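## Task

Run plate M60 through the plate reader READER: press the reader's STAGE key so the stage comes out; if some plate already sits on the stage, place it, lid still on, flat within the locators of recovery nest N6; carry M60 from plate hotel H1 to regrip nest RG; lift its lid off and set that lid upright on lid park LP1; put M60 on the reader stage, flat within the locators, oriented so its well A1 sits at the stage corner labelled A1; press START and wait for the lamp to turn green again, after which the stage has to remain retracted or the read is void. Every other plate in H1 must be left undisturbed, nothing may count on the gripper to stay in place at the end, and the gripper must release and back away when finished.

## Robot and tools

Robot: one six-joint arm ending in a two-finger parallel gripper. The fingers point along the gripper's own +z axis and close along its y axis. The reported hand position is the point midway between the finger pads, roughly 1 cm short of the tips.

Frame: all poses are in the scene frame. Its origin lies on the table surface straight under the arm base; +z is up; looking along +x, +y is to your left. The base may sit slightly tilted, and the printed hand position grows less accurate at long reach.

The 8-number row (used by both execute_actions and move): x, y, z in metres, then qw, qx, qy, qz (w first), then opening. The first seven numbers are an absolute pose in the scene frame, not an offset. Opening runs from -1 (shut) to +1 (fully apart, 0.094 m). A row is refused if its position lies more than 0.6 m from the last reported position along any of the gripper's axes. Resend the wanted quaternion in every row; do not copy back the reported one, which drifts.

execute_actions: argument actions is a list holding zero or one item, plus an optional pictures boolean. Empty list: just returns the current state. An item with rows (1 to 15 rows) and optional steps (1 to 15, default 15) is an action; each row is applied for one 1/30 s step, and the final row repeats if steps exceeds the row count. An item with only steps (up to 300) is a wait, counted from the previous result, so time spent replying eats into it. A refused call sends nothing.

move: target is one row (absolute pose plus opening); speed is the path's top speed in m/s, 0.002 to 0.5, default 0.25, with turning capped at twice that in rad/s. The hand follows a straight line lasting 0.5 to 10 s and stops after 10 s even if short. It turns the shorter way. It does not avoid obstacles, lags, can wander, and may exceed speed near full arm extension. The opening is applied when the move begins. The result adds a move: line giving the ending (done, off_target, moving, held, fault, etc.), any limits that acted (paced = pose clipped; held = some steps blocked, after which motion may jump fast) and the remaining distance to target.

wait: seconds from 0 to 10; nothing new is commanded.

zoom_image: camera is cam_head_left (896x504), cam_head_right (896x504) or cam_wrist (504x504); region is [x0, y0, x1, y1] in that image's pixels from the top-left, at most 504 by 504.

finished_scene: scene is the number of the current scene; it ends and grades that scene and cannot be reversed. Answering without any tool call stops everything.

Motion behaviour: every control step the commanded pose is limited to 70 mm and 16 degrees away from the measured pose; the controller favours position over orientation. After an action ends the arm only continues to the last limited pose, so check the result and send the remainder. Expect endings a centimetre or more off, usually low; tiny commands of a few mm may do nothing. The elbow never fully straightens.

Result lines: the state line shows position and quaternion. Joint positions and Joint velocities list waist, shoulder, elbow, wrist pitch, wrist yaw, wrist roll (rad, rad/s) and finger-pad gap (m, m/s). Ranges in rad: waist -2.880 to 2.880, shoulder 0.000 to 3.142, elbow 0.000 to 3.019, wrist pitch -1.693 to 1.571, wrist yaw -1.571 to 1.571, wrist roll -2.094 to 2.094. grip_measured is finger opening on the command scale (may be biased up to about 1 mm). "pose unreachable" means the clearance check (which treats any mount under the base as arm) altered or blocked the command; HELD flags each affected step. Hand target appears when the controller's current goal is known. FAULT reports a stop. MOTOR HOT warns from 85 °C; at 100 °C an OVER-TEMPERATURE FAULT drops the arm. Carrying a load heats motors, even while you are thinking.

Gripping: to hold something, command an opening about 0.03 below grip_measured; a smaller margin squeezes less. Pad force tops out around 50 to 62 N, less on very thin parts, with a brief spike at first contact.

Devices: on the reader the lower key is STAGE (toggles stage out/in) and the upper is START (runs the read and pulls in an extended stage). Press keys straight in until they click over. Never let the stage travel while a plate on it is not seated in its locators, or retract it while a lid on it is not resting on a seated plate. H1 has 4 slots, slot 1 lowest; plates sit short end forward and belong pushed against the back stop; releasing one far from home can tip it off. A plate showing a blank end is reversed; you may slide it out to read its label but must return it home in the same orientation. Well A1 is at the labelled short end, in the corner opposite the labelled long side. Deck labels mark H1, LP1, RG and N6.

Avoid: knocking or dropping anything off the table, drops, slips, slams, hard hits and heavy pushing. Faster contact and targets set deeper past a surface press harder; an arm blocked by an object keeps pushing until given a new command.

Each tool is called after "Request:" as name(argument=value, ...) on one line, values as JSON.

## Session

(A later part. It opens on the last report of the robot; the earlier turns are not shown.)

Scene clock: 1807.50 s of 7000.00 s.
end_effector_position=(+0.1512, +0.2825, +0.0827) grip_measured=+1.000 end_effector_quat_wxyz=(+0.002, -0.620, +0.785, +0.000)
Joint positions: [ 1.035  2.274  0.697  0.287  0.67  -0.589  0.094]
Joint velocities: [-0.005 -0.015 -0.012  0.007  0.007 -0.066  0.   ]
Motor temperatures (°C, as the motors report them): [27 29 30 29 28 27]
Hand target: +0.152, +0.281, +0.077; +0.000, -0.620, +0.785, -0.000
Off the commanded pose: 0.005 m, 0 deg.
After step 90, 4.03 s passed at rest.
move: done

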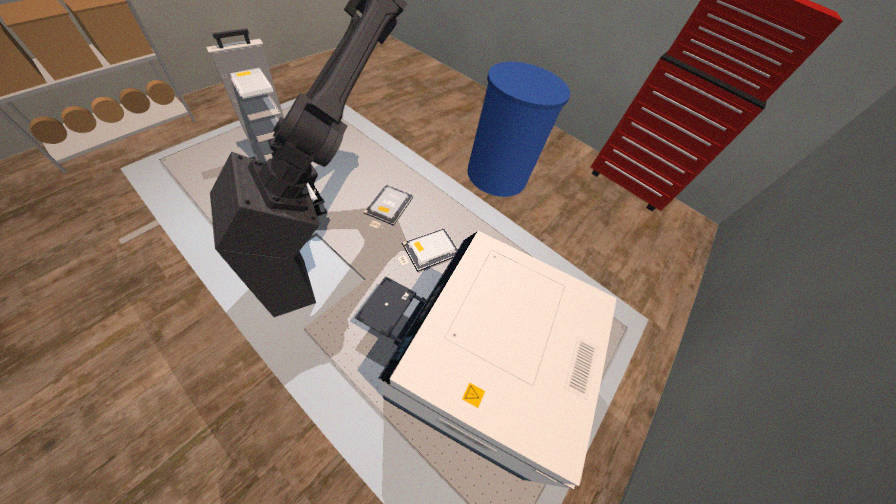

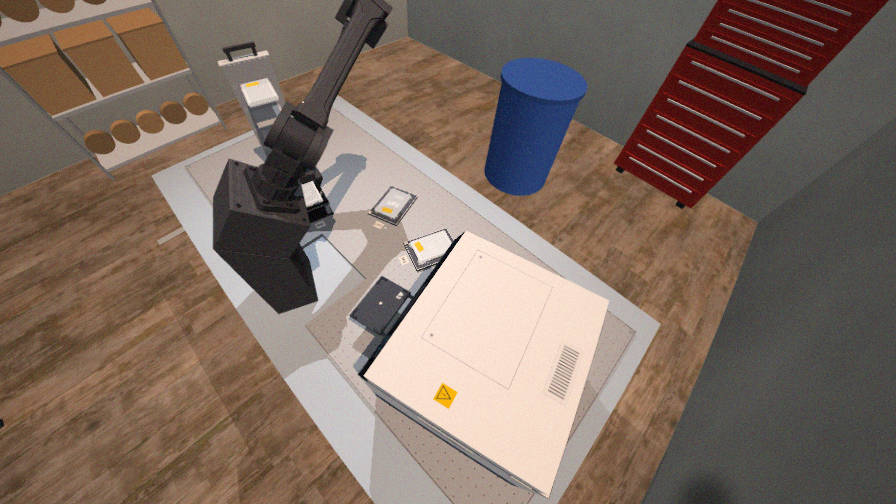

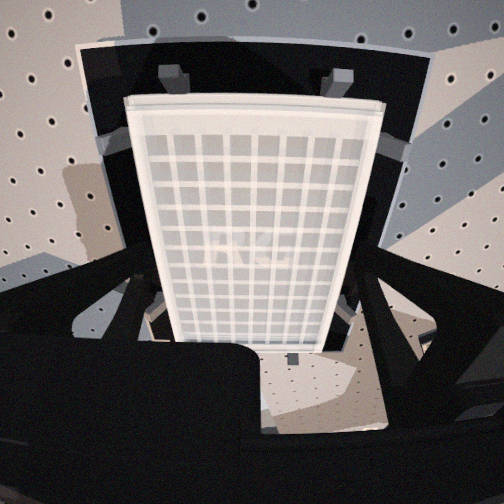

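Request:
execute_actions(actions=[{"rows":[[0.152,0.281,0.070,0,-0.62,0.785,0,1]],"steps":15}], pictures=false)

Request:
move(target=[0.152,0.281,0.073,0,-0.62,0.785,0,0.76], speed=0.02)

Request:
move(target=[0.152,0.281,0.15,0,-0.62,0.785,0,0.76], speed=0.06)

Scene clock: 1815.77 s of 7000.00 s.
end_effector_position=(+0.1516, +0.2845, +0.0807) grip_measured=+1.000 end_effector_quat_wxyz=(+0.004, -0.625, +0.781, +0.003)
Joint positions: [ 1.032  2.28   0.701  0.299  0.664 -0.609  0.094]
Joint velocities: [-0.015  0.005 -0.012 -0.002  0.007  0.066  0.   ]
Motor temperatures (°C, as the motors report them): [27 29 30 29 28 27]
Hand target: +0.152, +0.281, +0.070; -0.000, -0.620, +0.785, -0.000
Off the commanded pose: 0.011 m, 1 deg.
Steps of this call (steps 1 to 90: nothing new was sent; then 4.77 s passed at rest; steps 91 to 105: all 15 steps of this action). Readings (end_effector_position):
91: (+0.1513, +0.2829, +0.0821)
92: (+0.1518, +0.2839, +0.0810)
94: (+0.1516, +0.2842, +0.0807)
98: (+0.1516, +0.2844, +0.0807)
105: the state above

Scene clock: 1816.70 s of 7000.00 s.
end_effector_position=(+0.1513, +0.2850, +0.0808) grip_measured=+0.779 end_effector_quat_wxyz=(+0.005, -0.625, +0.781, +0.004)
Joint positions: [ 1.033  2.28   0.701  0.299  0.662 -0.609  0.084]
Joint velocities: [-0.005  0.005  0.012 -0.017 -0.022  0.007 -0.   ]
Motor temperatures (°C, as the motors report them): [27 29 30 29 28 27]
Hand target: +0.152, +0.281, +0.073; +0.000, -0.620, +0.785, -0.000
Off the commanded pose: 0.009 m, 1 deg.
move: done

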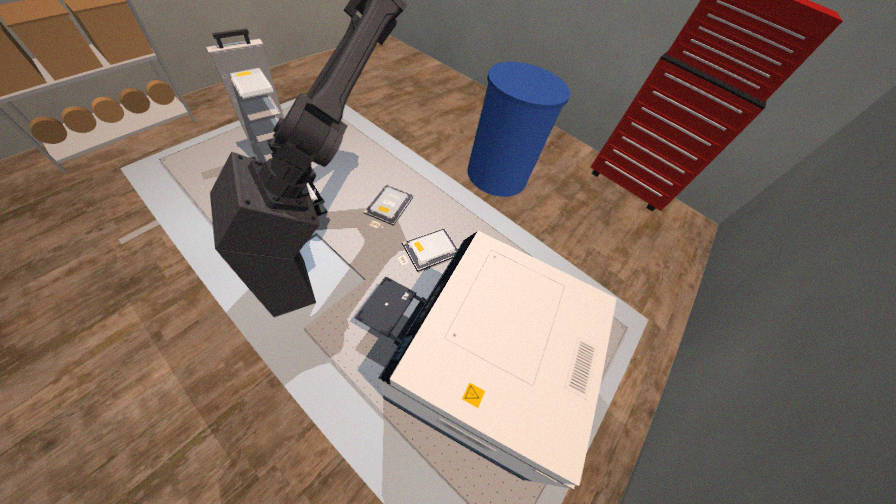

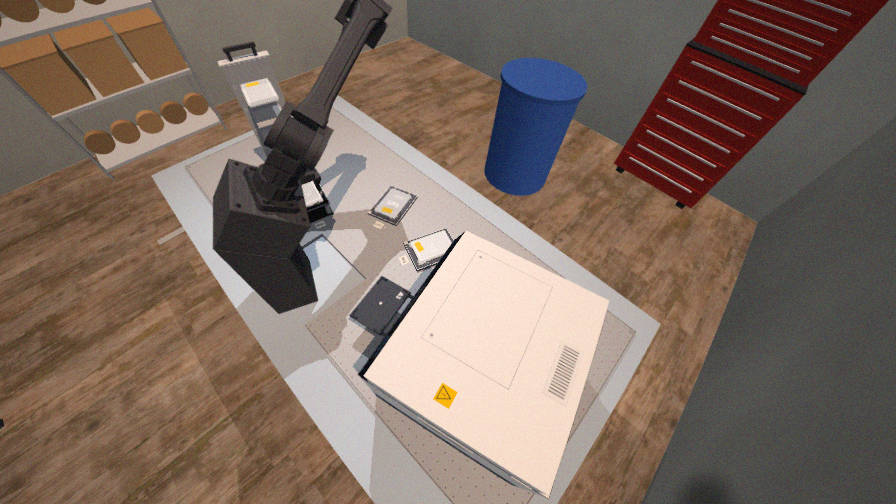

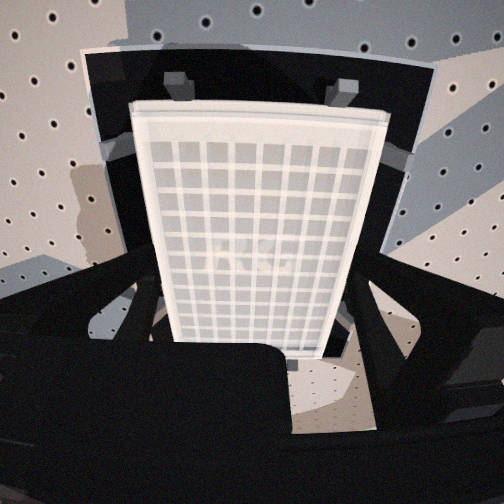

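Scene clock: 1818.20 s of 7000.00 s.
end_effector_position=(+0.1545, +0.2821, +0.1466) grip_measured=+0.779 end_effector_quat_wxyz=(-0.001, -0.620, +0.785, +0.001)
Joint positions: [ 1.15   2.092  0.639  0.066  0.695 -0.439  0.084]
Joint velocities: [ 0.005 -0.005  0.002 -0.037  0.007 -0.037  0.   ]
Motor temperatures (°C, as the motors report them): [27 29 30 29 28 27]
Hand target: +0.152, +0.281, +0.151; -0.000, -0.620, +0.785, +0.000
Off the commanded pose: 0.004 m, 0 deg.
move: done

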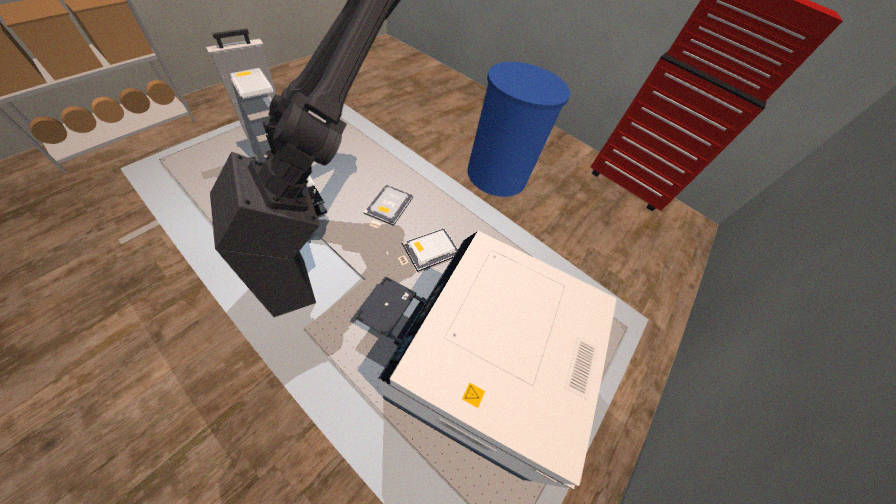

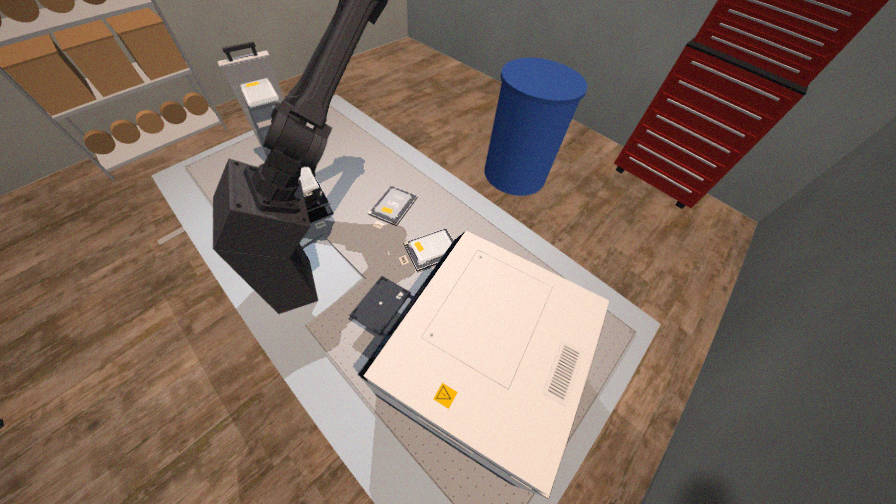

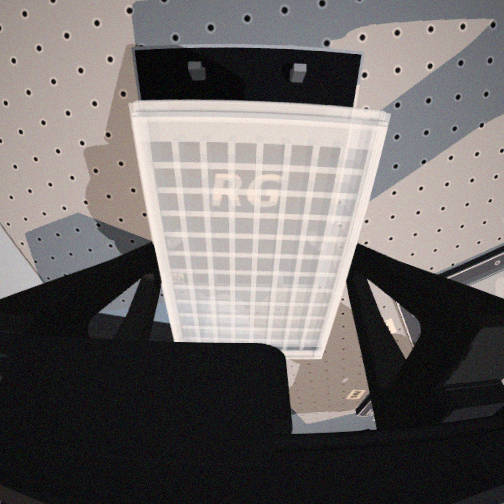

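Request:
move(target=[0.3,0.0,0.26,0,0.342,0.94,0,0.76], speed=0.2)

Request:
move(target=[0.065,-0.28,0.25,0,0.994,0.113,0,0.76], speed=0.2)

Scene clock: 1831.07 s of 7000.00 s.
end_effector_position=(+0.2895, -0.0043, +0.2595) grip_measured=+0.779 end_effector_quat_wxyz=(-0.004, +0.328, +0.945, -0.002)
Joint positions: [ 0.35   0.873  0.346 -0.416  0.354  0.717  0.084]
Joint velocities: [ 0.005  0.005  0.007 -0.007  0.007 -0.037  0.   ]
Motor temperatures (°C, as the motors report them): [27 29 30 29 28 27]
Hand target: +0.301, -0.007, +0.264; +0.004, +0.341, +0.940, +0.001
Off the commanded pose: 0.011 m, 2 deg.
After step 90, 4.40 s passed at rest.
move: off_target

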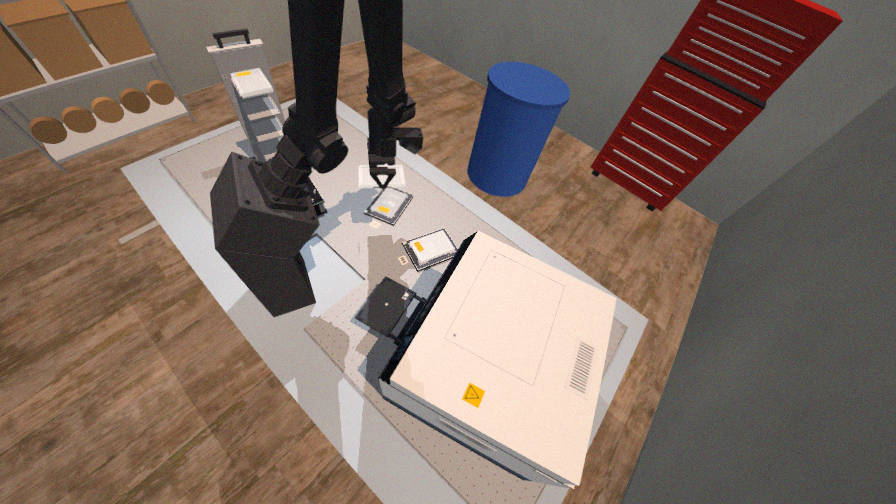

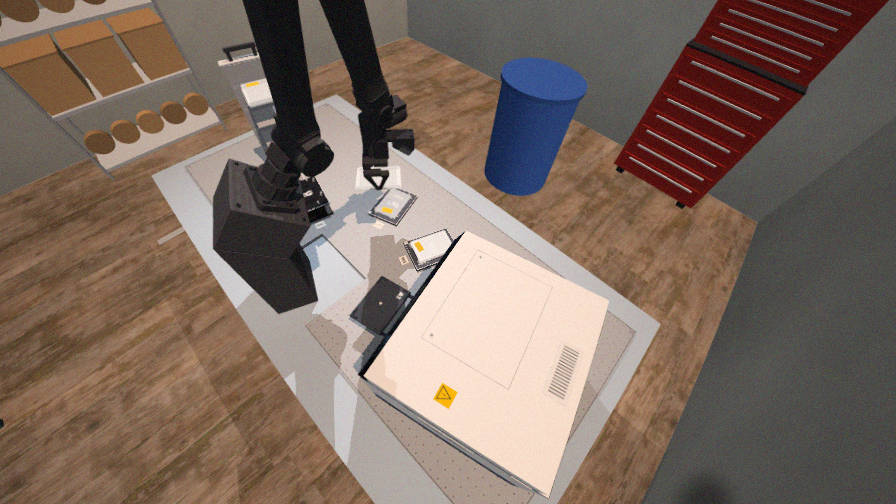

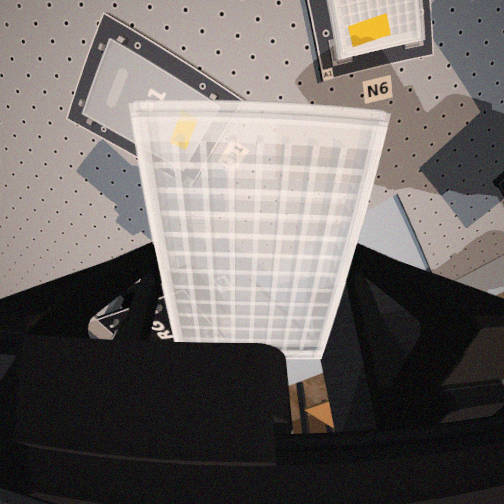

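Scene clock: 1837.10 s of 7000.00 s.
end_effector_position=(+0.0612, -0.2787, +0.2485) grip_measured=+0.779 end_effector_quat_wxyz=(-0.000, +0.992, +0.126, -0.000)
Joint positions: [-1.37   1.361  0.408 -0.288 -0.647  1.443  0.084]
Joint velocities: [-0.005  0.005 -0.012  0.007  0.051  0.007  0.   ]
Motor temperatures (°C, as the motors report them): [27 29 30 29 28 27]
Hand target: +0.060, -0.286, +0.250; +0.005, +0.993, +0.116, -0.001
Off the commanded pose: 0.004 m, 2 deg.
move: done

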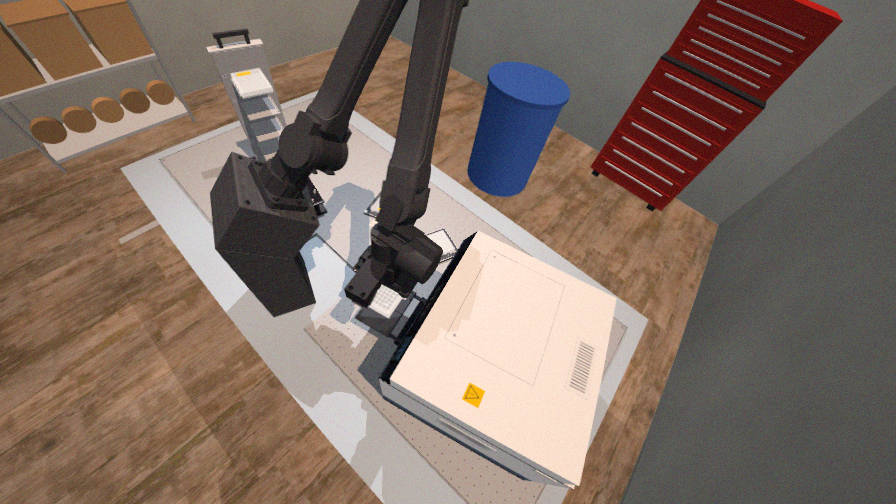

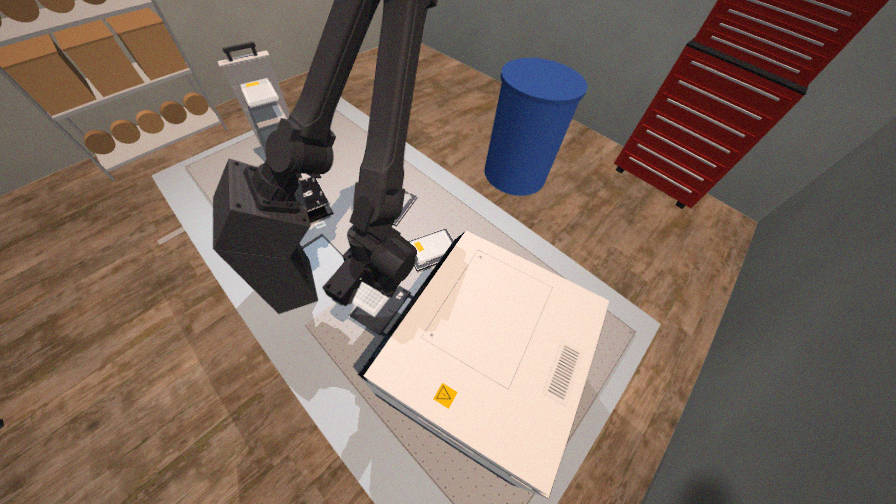

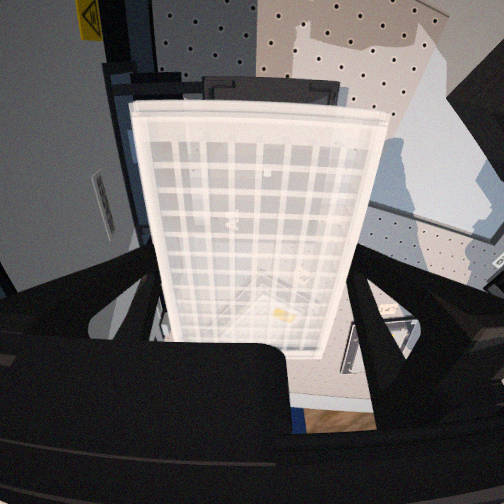

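Request:
move(target=[0.061,-0.268,0.15,0,0.994,0.113,0,0.76], speed=0.06)

Scene clock: 1845.63 s of 7000.00 s.
end_effector_position=(+0.0582, -0.2670, +0.1501) grip_measured=+0.779 end_effector_quat_wxyz=(-0.002, +0.993, +0.114, -0.001)
Joint positions: [-1.158  1.74   0.408  0.223 -0.565  1.703  0.084]
Joint velocities: [ 0.005 -0.015 -0.007  0.012 -0.007  0.095  0.   ]
Motor temperatures (°C, as the motors report them): [27 29 30 29 28 27]
Hand target: +0.061, -0.269, +0.147; -0.000, +0.994, +0.113, +0.001
Off the commanded pose: 0.003 m, 0 deg.
After step 90, 3.57 s passed at rest.
move: done

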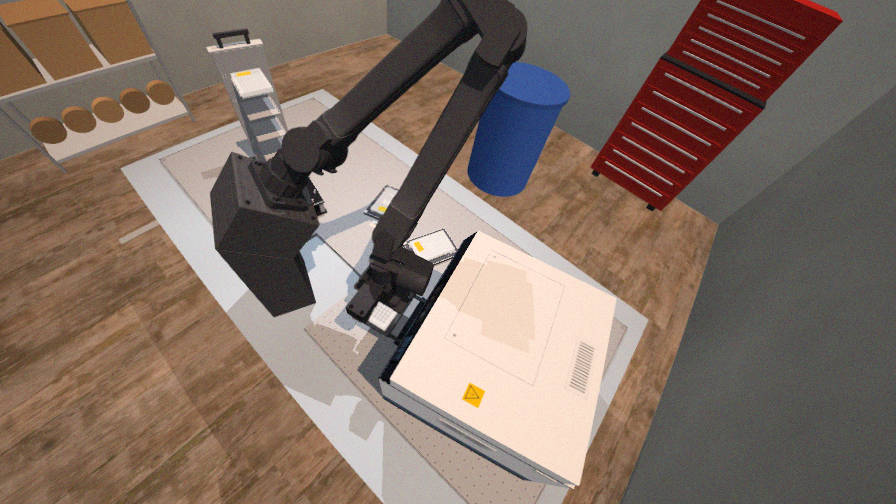

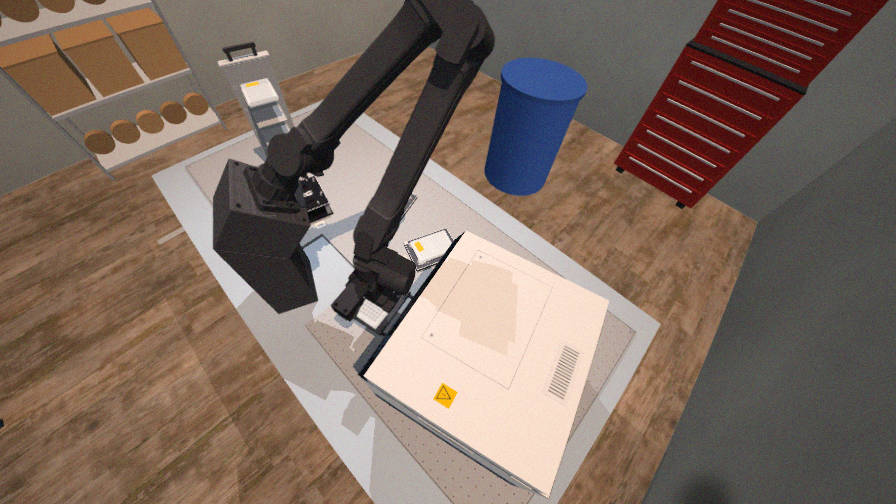

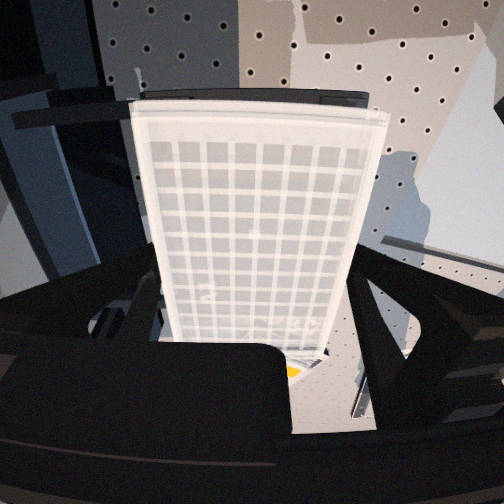

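Request:
move(target=[0.062,-0.267,0.124,0,0.994,0.113,0,0.76], speed=0.03)

Request:
zoom_image(camera="cam_wrist", region=[60,40,460,340])

Scene clock: 1851.70 s of 7000.00 s.
end_effector_position=(+0.0597, -0.2668, +0.1271) grip_measured=+0.779 end_effector_quat_wxyz=(-0.000, +0.993, +0.114, -0.001)
Joint positions: [-1.109  1.826  0.429  0.318 -0.541  1.756  0.084]
Joint velocities: [-0.005 -0.015 -0.002  0.007 -0.022 -0.095 -0.001]
Motor temperatures (°C, as the motors report them): [27 29 30 29 28 27]
Hand target: +0.062, -0.267, +0.123; -0.000, +0.994, +0.113, +0.000
Off the commanded pose: 0.004 m, 0 deg.
After step 90, 1.93 s passed at rest.
move: done

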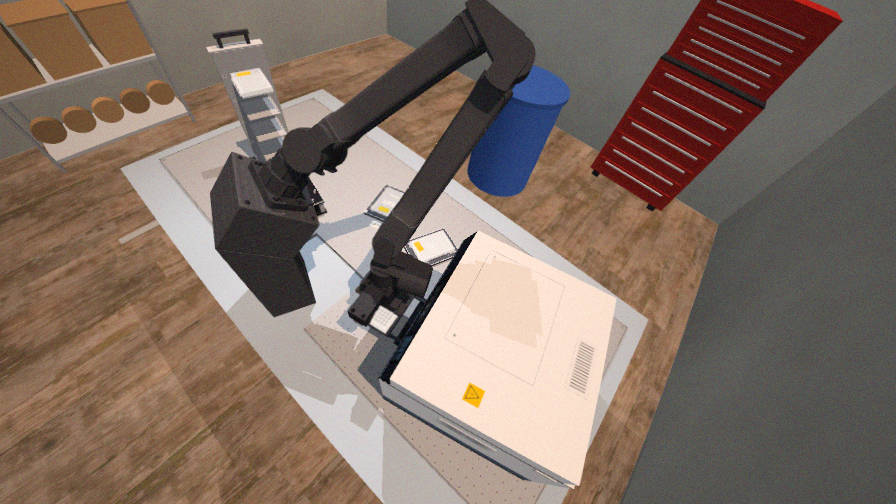

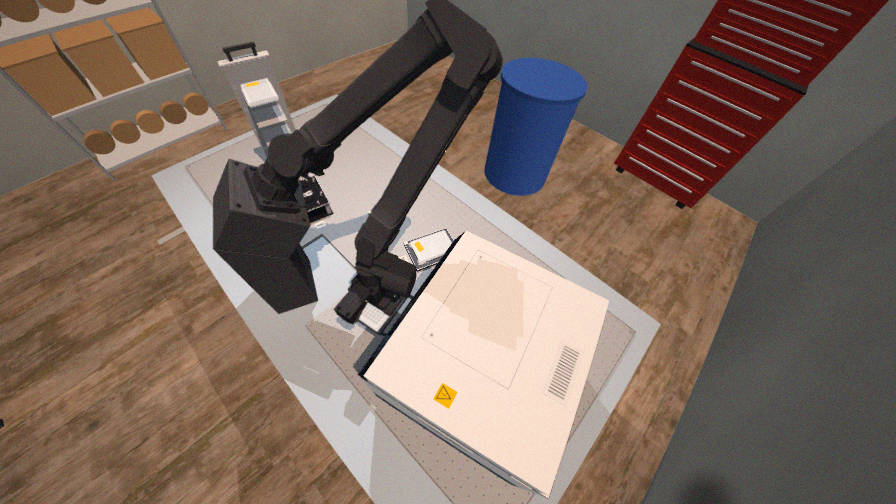

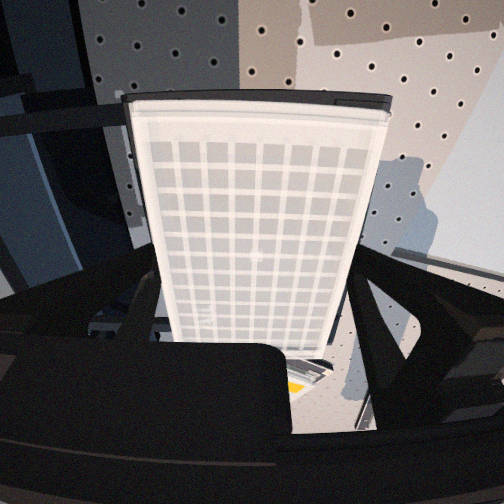

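Region (60, 40, 460, 340) of cam_wrist's 504x504 image, scaled by 1.260, with more detail than that image has; it fills the top 378 rows of this view, and the rest is white.

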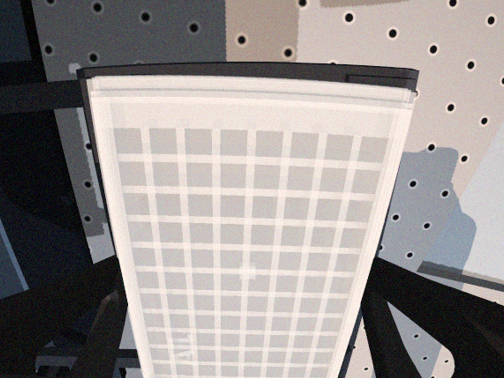

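Request:
execute_actions(actions=[{"rows":[[0.070,-0.265,0.128,0,0.994,0.113,0,0.76]],"steps":15}])

Scene clock: 1859.83 s of 7000.00 s.
end_effector_position=(+0.0673, -0.2689, +0.1274) grip_measured=+0.779 end_effector_quat_wxyz=(+0.003, +0.993, +0.116, -0.000)
Joint positions: [-1.091  1.808  0.429  0.319 -0.532  1.775  0.084]
Joint velocities: [-0.015  0.015 -0.002  0.002 -0.007  0.081 -0.   ]
Motor temperatures (°C, as the motors report them): [27 29 30 29 28 27]
Hand target: +0.070, -0.265, +0.128; -0.000, +0.994, +0.113, +0.000
Off the commanded pose: 0.005 m, 1 deg.
Steps of this call (steps 1 to 90: nothing new was sent; then 4.63 s passed at rest; steps 91 to 105: all 15 steps of this action). Readings (end_effector_position):
91: (+0.0594, -0.2672, +0.1271)
92: (+0.0604, -0.2674, +0.1270)
94: (+0.0637, -0.2679, +0.1270)
98: (+0.0673, -0.2689, +0.1274)
105: the state above

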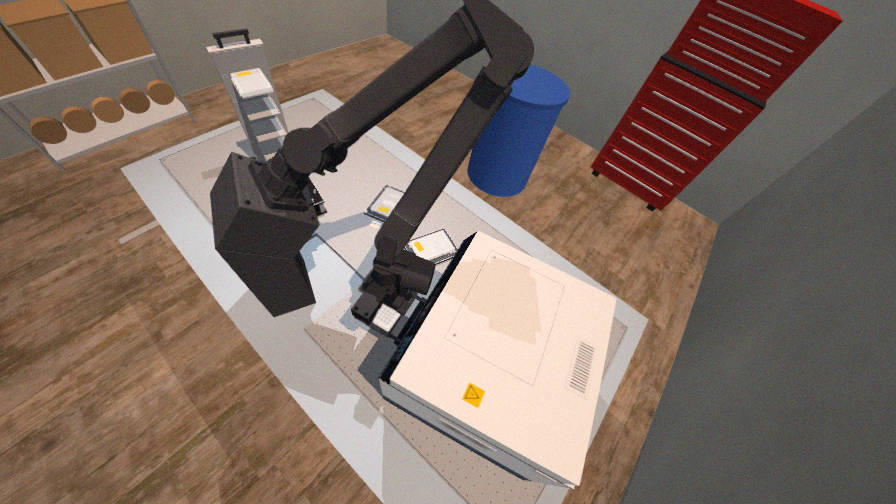

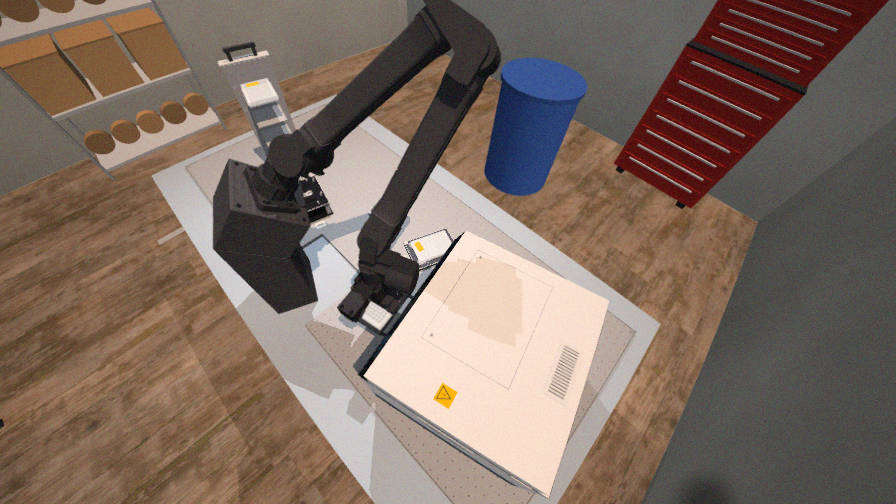

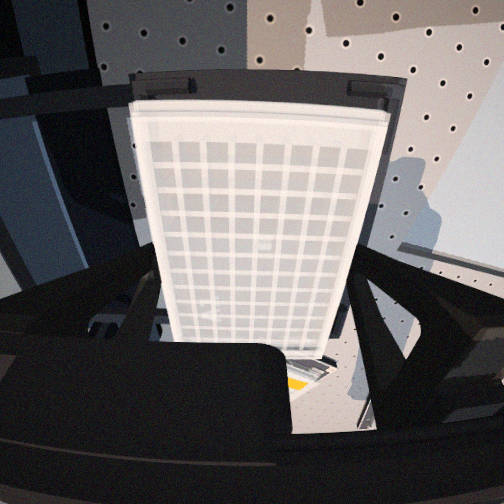

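Request:
execute_actions(actions=[{"rows":[[0.066,-0.259,0.128,0,0.994,0.113,0,0.76]],"steps":15}])

Scene clock: 1868.23 s of 7000.00 s.
end_effector_position=(+0.0679, -0.2701, +0.1275) grip_measured=+0.779 end_effector_quat_wxyz=(+0.007, +0.993, +0.118, +0.001)
Joint positions: [-1.091  1.808  0.428  0.328 -0.532  1.776  0.084]
Joint velocities: [-0.005 -0.015 -0.007 -0.007  0.007  0.037  0.   ]
Motor temperatures (°C, as the motors report them): [27 29 30 29 28 27]
Hand target: +0.066, -0.259, +0.128; -0.000, +0.994, +0.113, -0.000
Off the commanded pose: 0.011 m, 1 deg.
Steps of this call (steps 1 to 90: nothing new was sent; then 4.90 s passed at rest; steps 91 to 105: all 15 steps of this action). Readings (end_effector_position):
91: (+0.0673, -0.2690, +0.1274)
92: (+0.0675, -0.2693, +0.1275)
94: (+0.0678, -0.2698, +0.1275)
98: (+0.0679, -0.2701, +0.1275)
105: the state above

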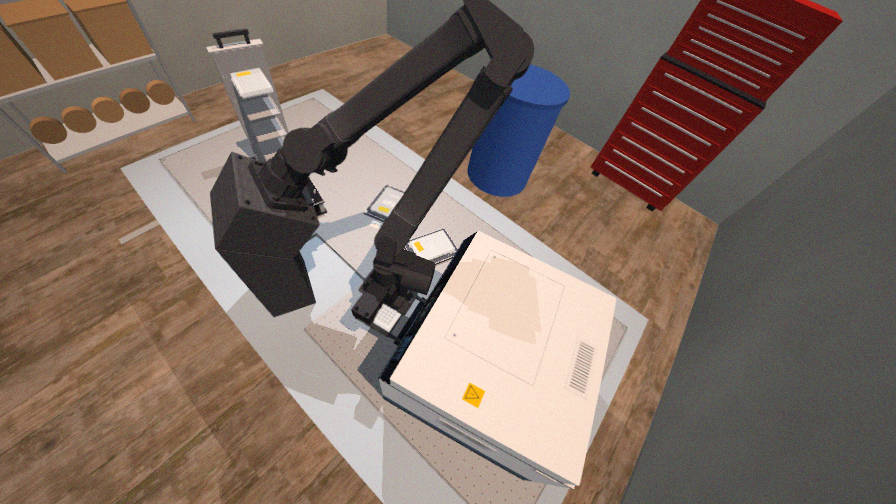

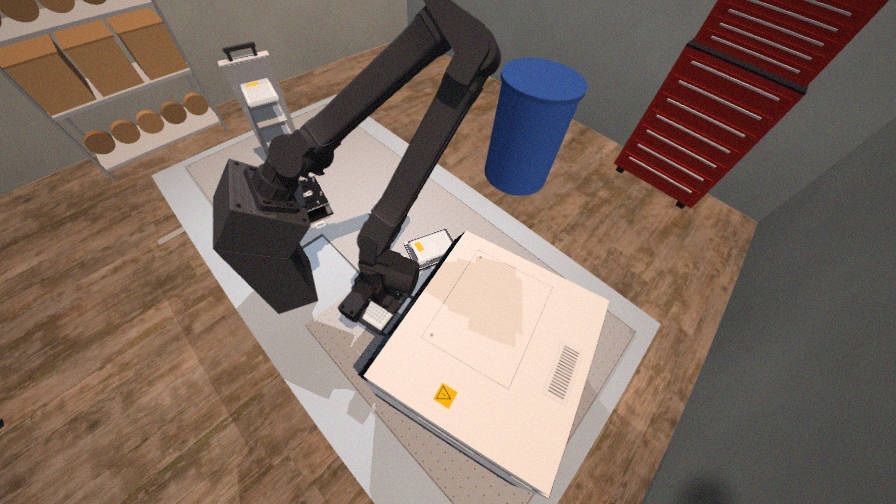

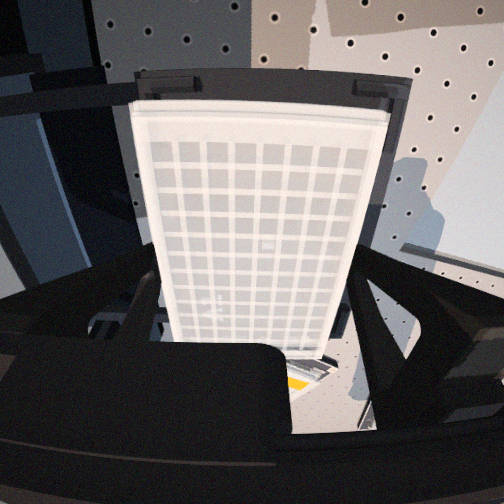

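Request:
move(target=[0.068,-0.262,0.17,0,0.994,0.113,0,0.76], speed=0.05)

Request:
move(target=[0.066,-0.265,0.124,0,0.994,0.113,0,0.76], speed=0.03)

Scene clock: 1875.70 s of 7000.00 s.
end_effector_position=(+0.0723, -0.2667, +0.1671) grip_measured=+0.779 end_effector_quat_wxyz=(+0.003, +0.993, +0.114, +0.002)
Joint positions: [-1.151  1.639  0.385  0.162 -0.564  1.717  0.084]
Joint velocities: [ 0.005 -0.005 -0.017 -0.032  0.022 -0.022  0.001]
Motor temperatures (°C, as the motors report them): [27 29 30 29 28 27]
Hand target: +0.068, -0.262, +0.171; +0.000, +0.994, +0.113, -0.000
Off the commanded pose: 0.007 m, 0 deg.
After step 90, 3.30 s passed at rest.
move: done

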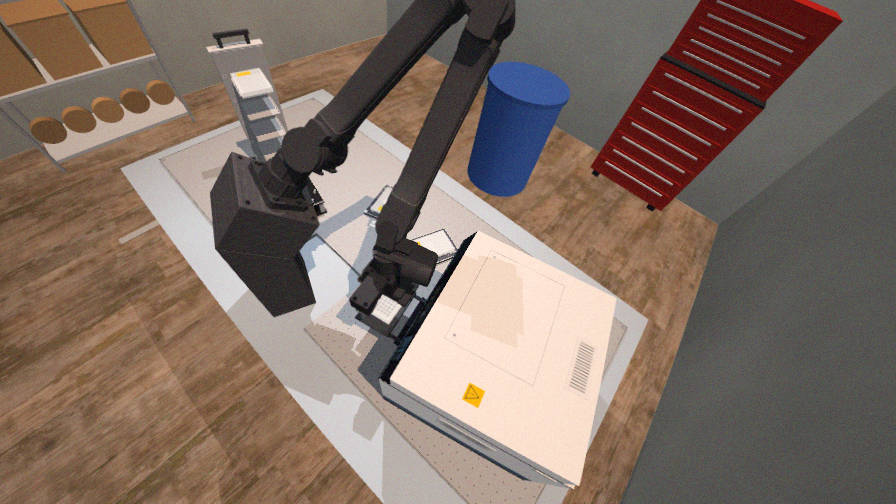

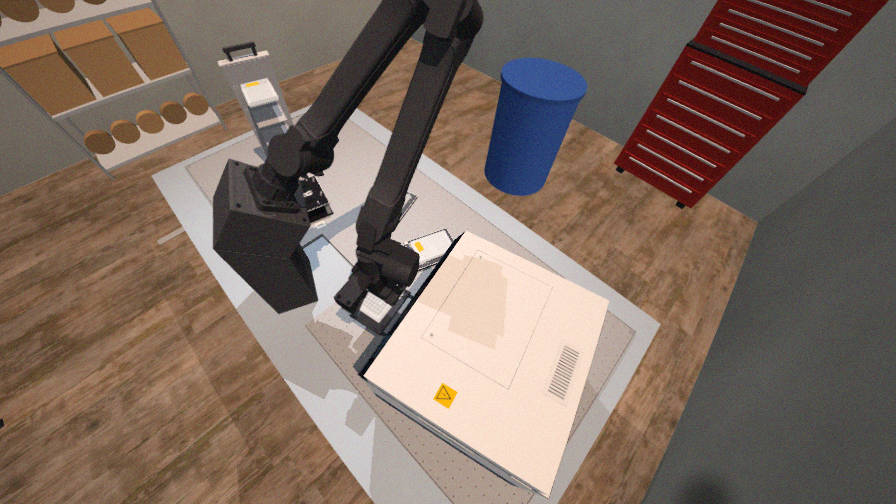

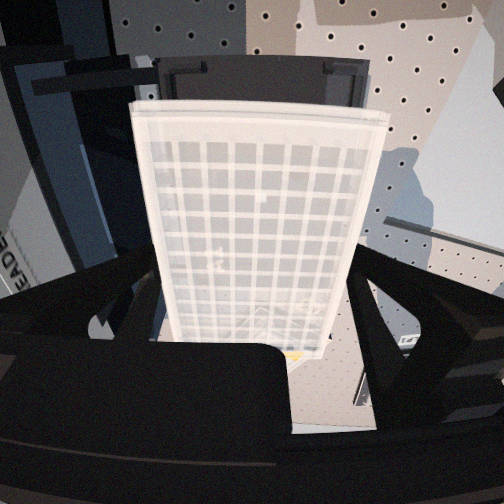

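Scene clock: 1877.40 s of 7000.00 s.
end_effector_position=(+0.0631, -0.2651, +0.1266) grip_measured=+0.779 end_effector_quat_wxyz=(-0.000, +0.994, +0.113, -0.001)
Joint positions: [-1.096  1.82   0.425  0.323 -0.534  1.771  0.084]
Joint velocities: [-0.015 -0.005 -0.007  0.007  0.081 -0.022  0.   ]
Motor temperatures (°C, as the motors report them): [27 29 30 29 28 27]
Hand target: +0.066, -0.265, +0.123; -0.000, +0.994, +0.113, +0.000
Off the commanded pose: 0.004 m, 0 deg.
move: done

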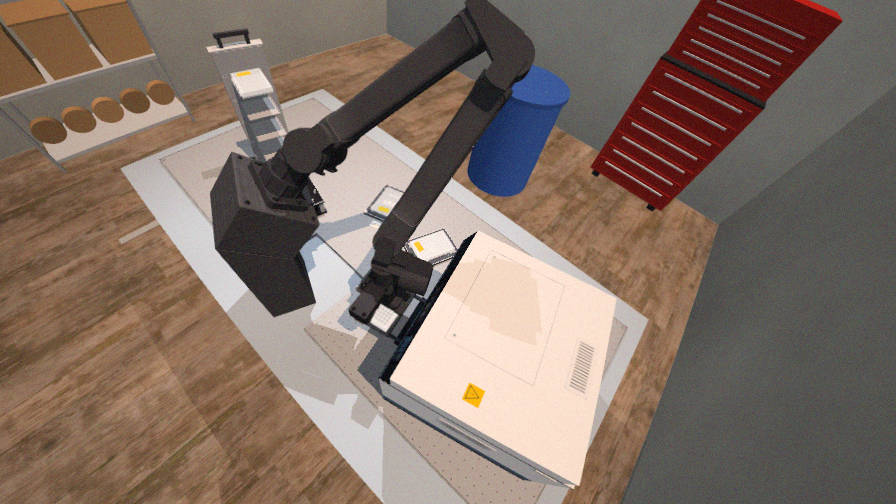

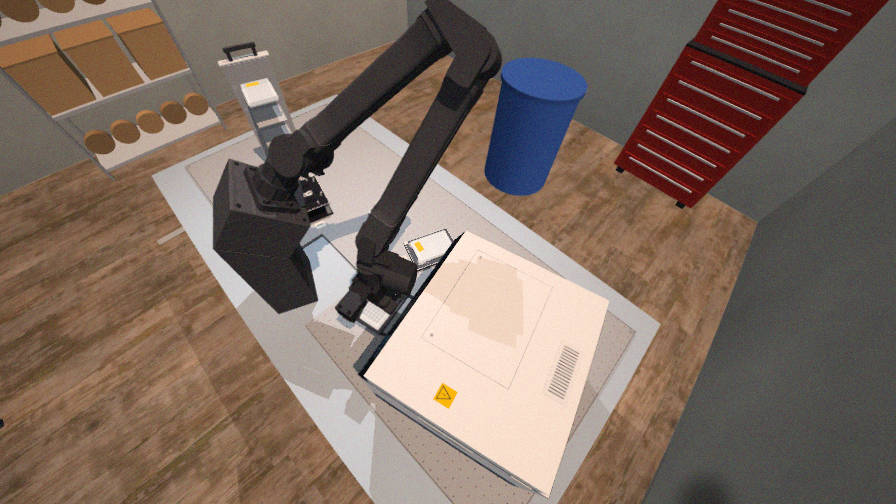

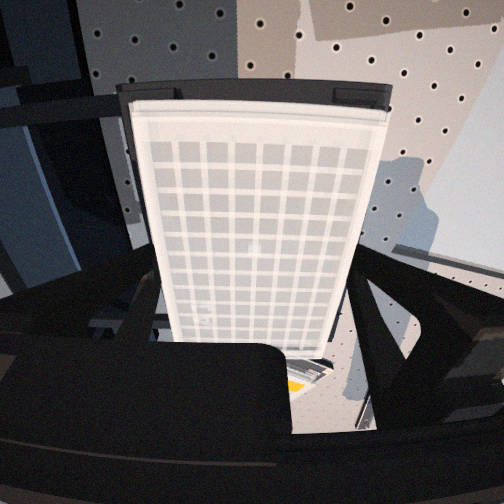

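Request:
execute_actions(actions=[{"rows":[[0.069,-0.264,0.112,0,0.994,0.113,0,0.76]],"steps":15}])

Scene clock: 1882.23 s of 7000.00 s.
end_effector_position=(+0.0634, -0.2671, +0.1236) grip_measured=+0.779 end_effector_quat_wxyz=(+0.008, +0.994, +0.110, -0.005)
Joint positions: [-1.087  1.831  0.424  0.358 -0.518  1.795  0.084]
Joint velocities: [-0.005 -0.015 -0.002 -0.012 -0.007 -0.037  0.   ]
Motor temperatures (°C, as the motors report them): [27 29 30 29 28 27]
Hand target: +0.069, -0.264, +0.112; -0.000, +0.994, +0.113, -0.000
Off the commanded pose: 0.013 m, 1 deg.
Steps of this call (steps 1 to 90: nothing new was sent; then 1.33 s passed at rest; steps 91 to 105: all 15 steps of this action). Readings (end_effector_position):
91: (+0.0628, -0.2659, +0.1258)
92: (+0.0631, -0.2664, +0.1240)
94: (+0.0634, -0.2670, +0.1237)
98: (+0.0634, -0.2671, +0.1236)
105: the state above

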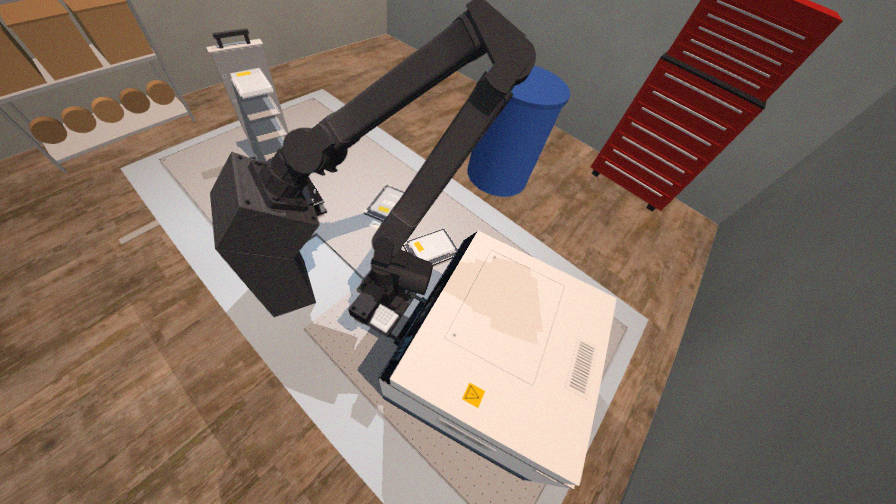

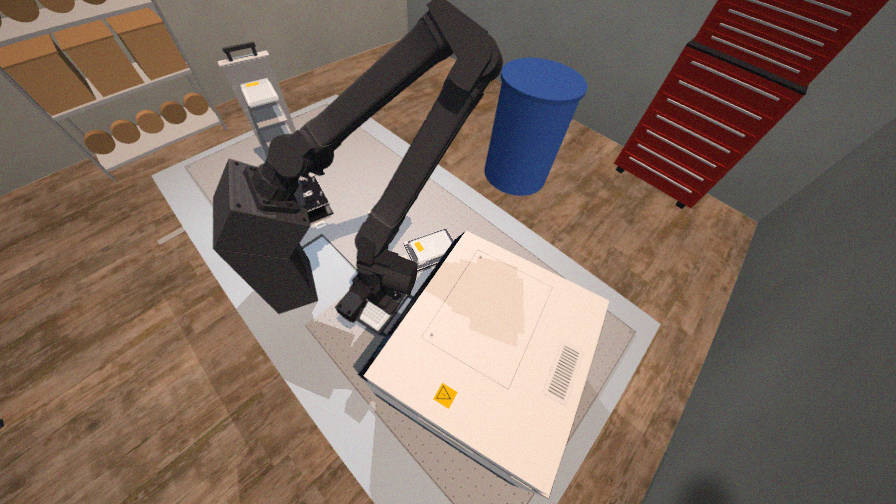

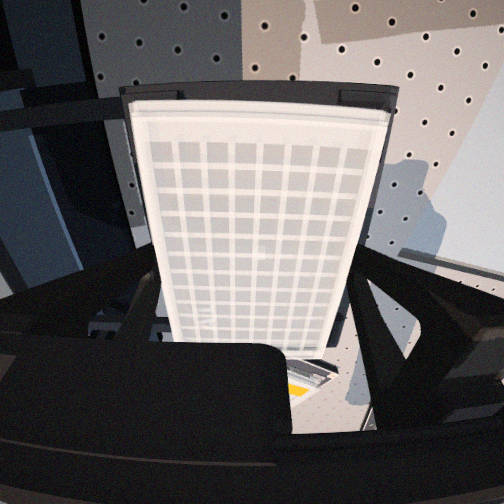

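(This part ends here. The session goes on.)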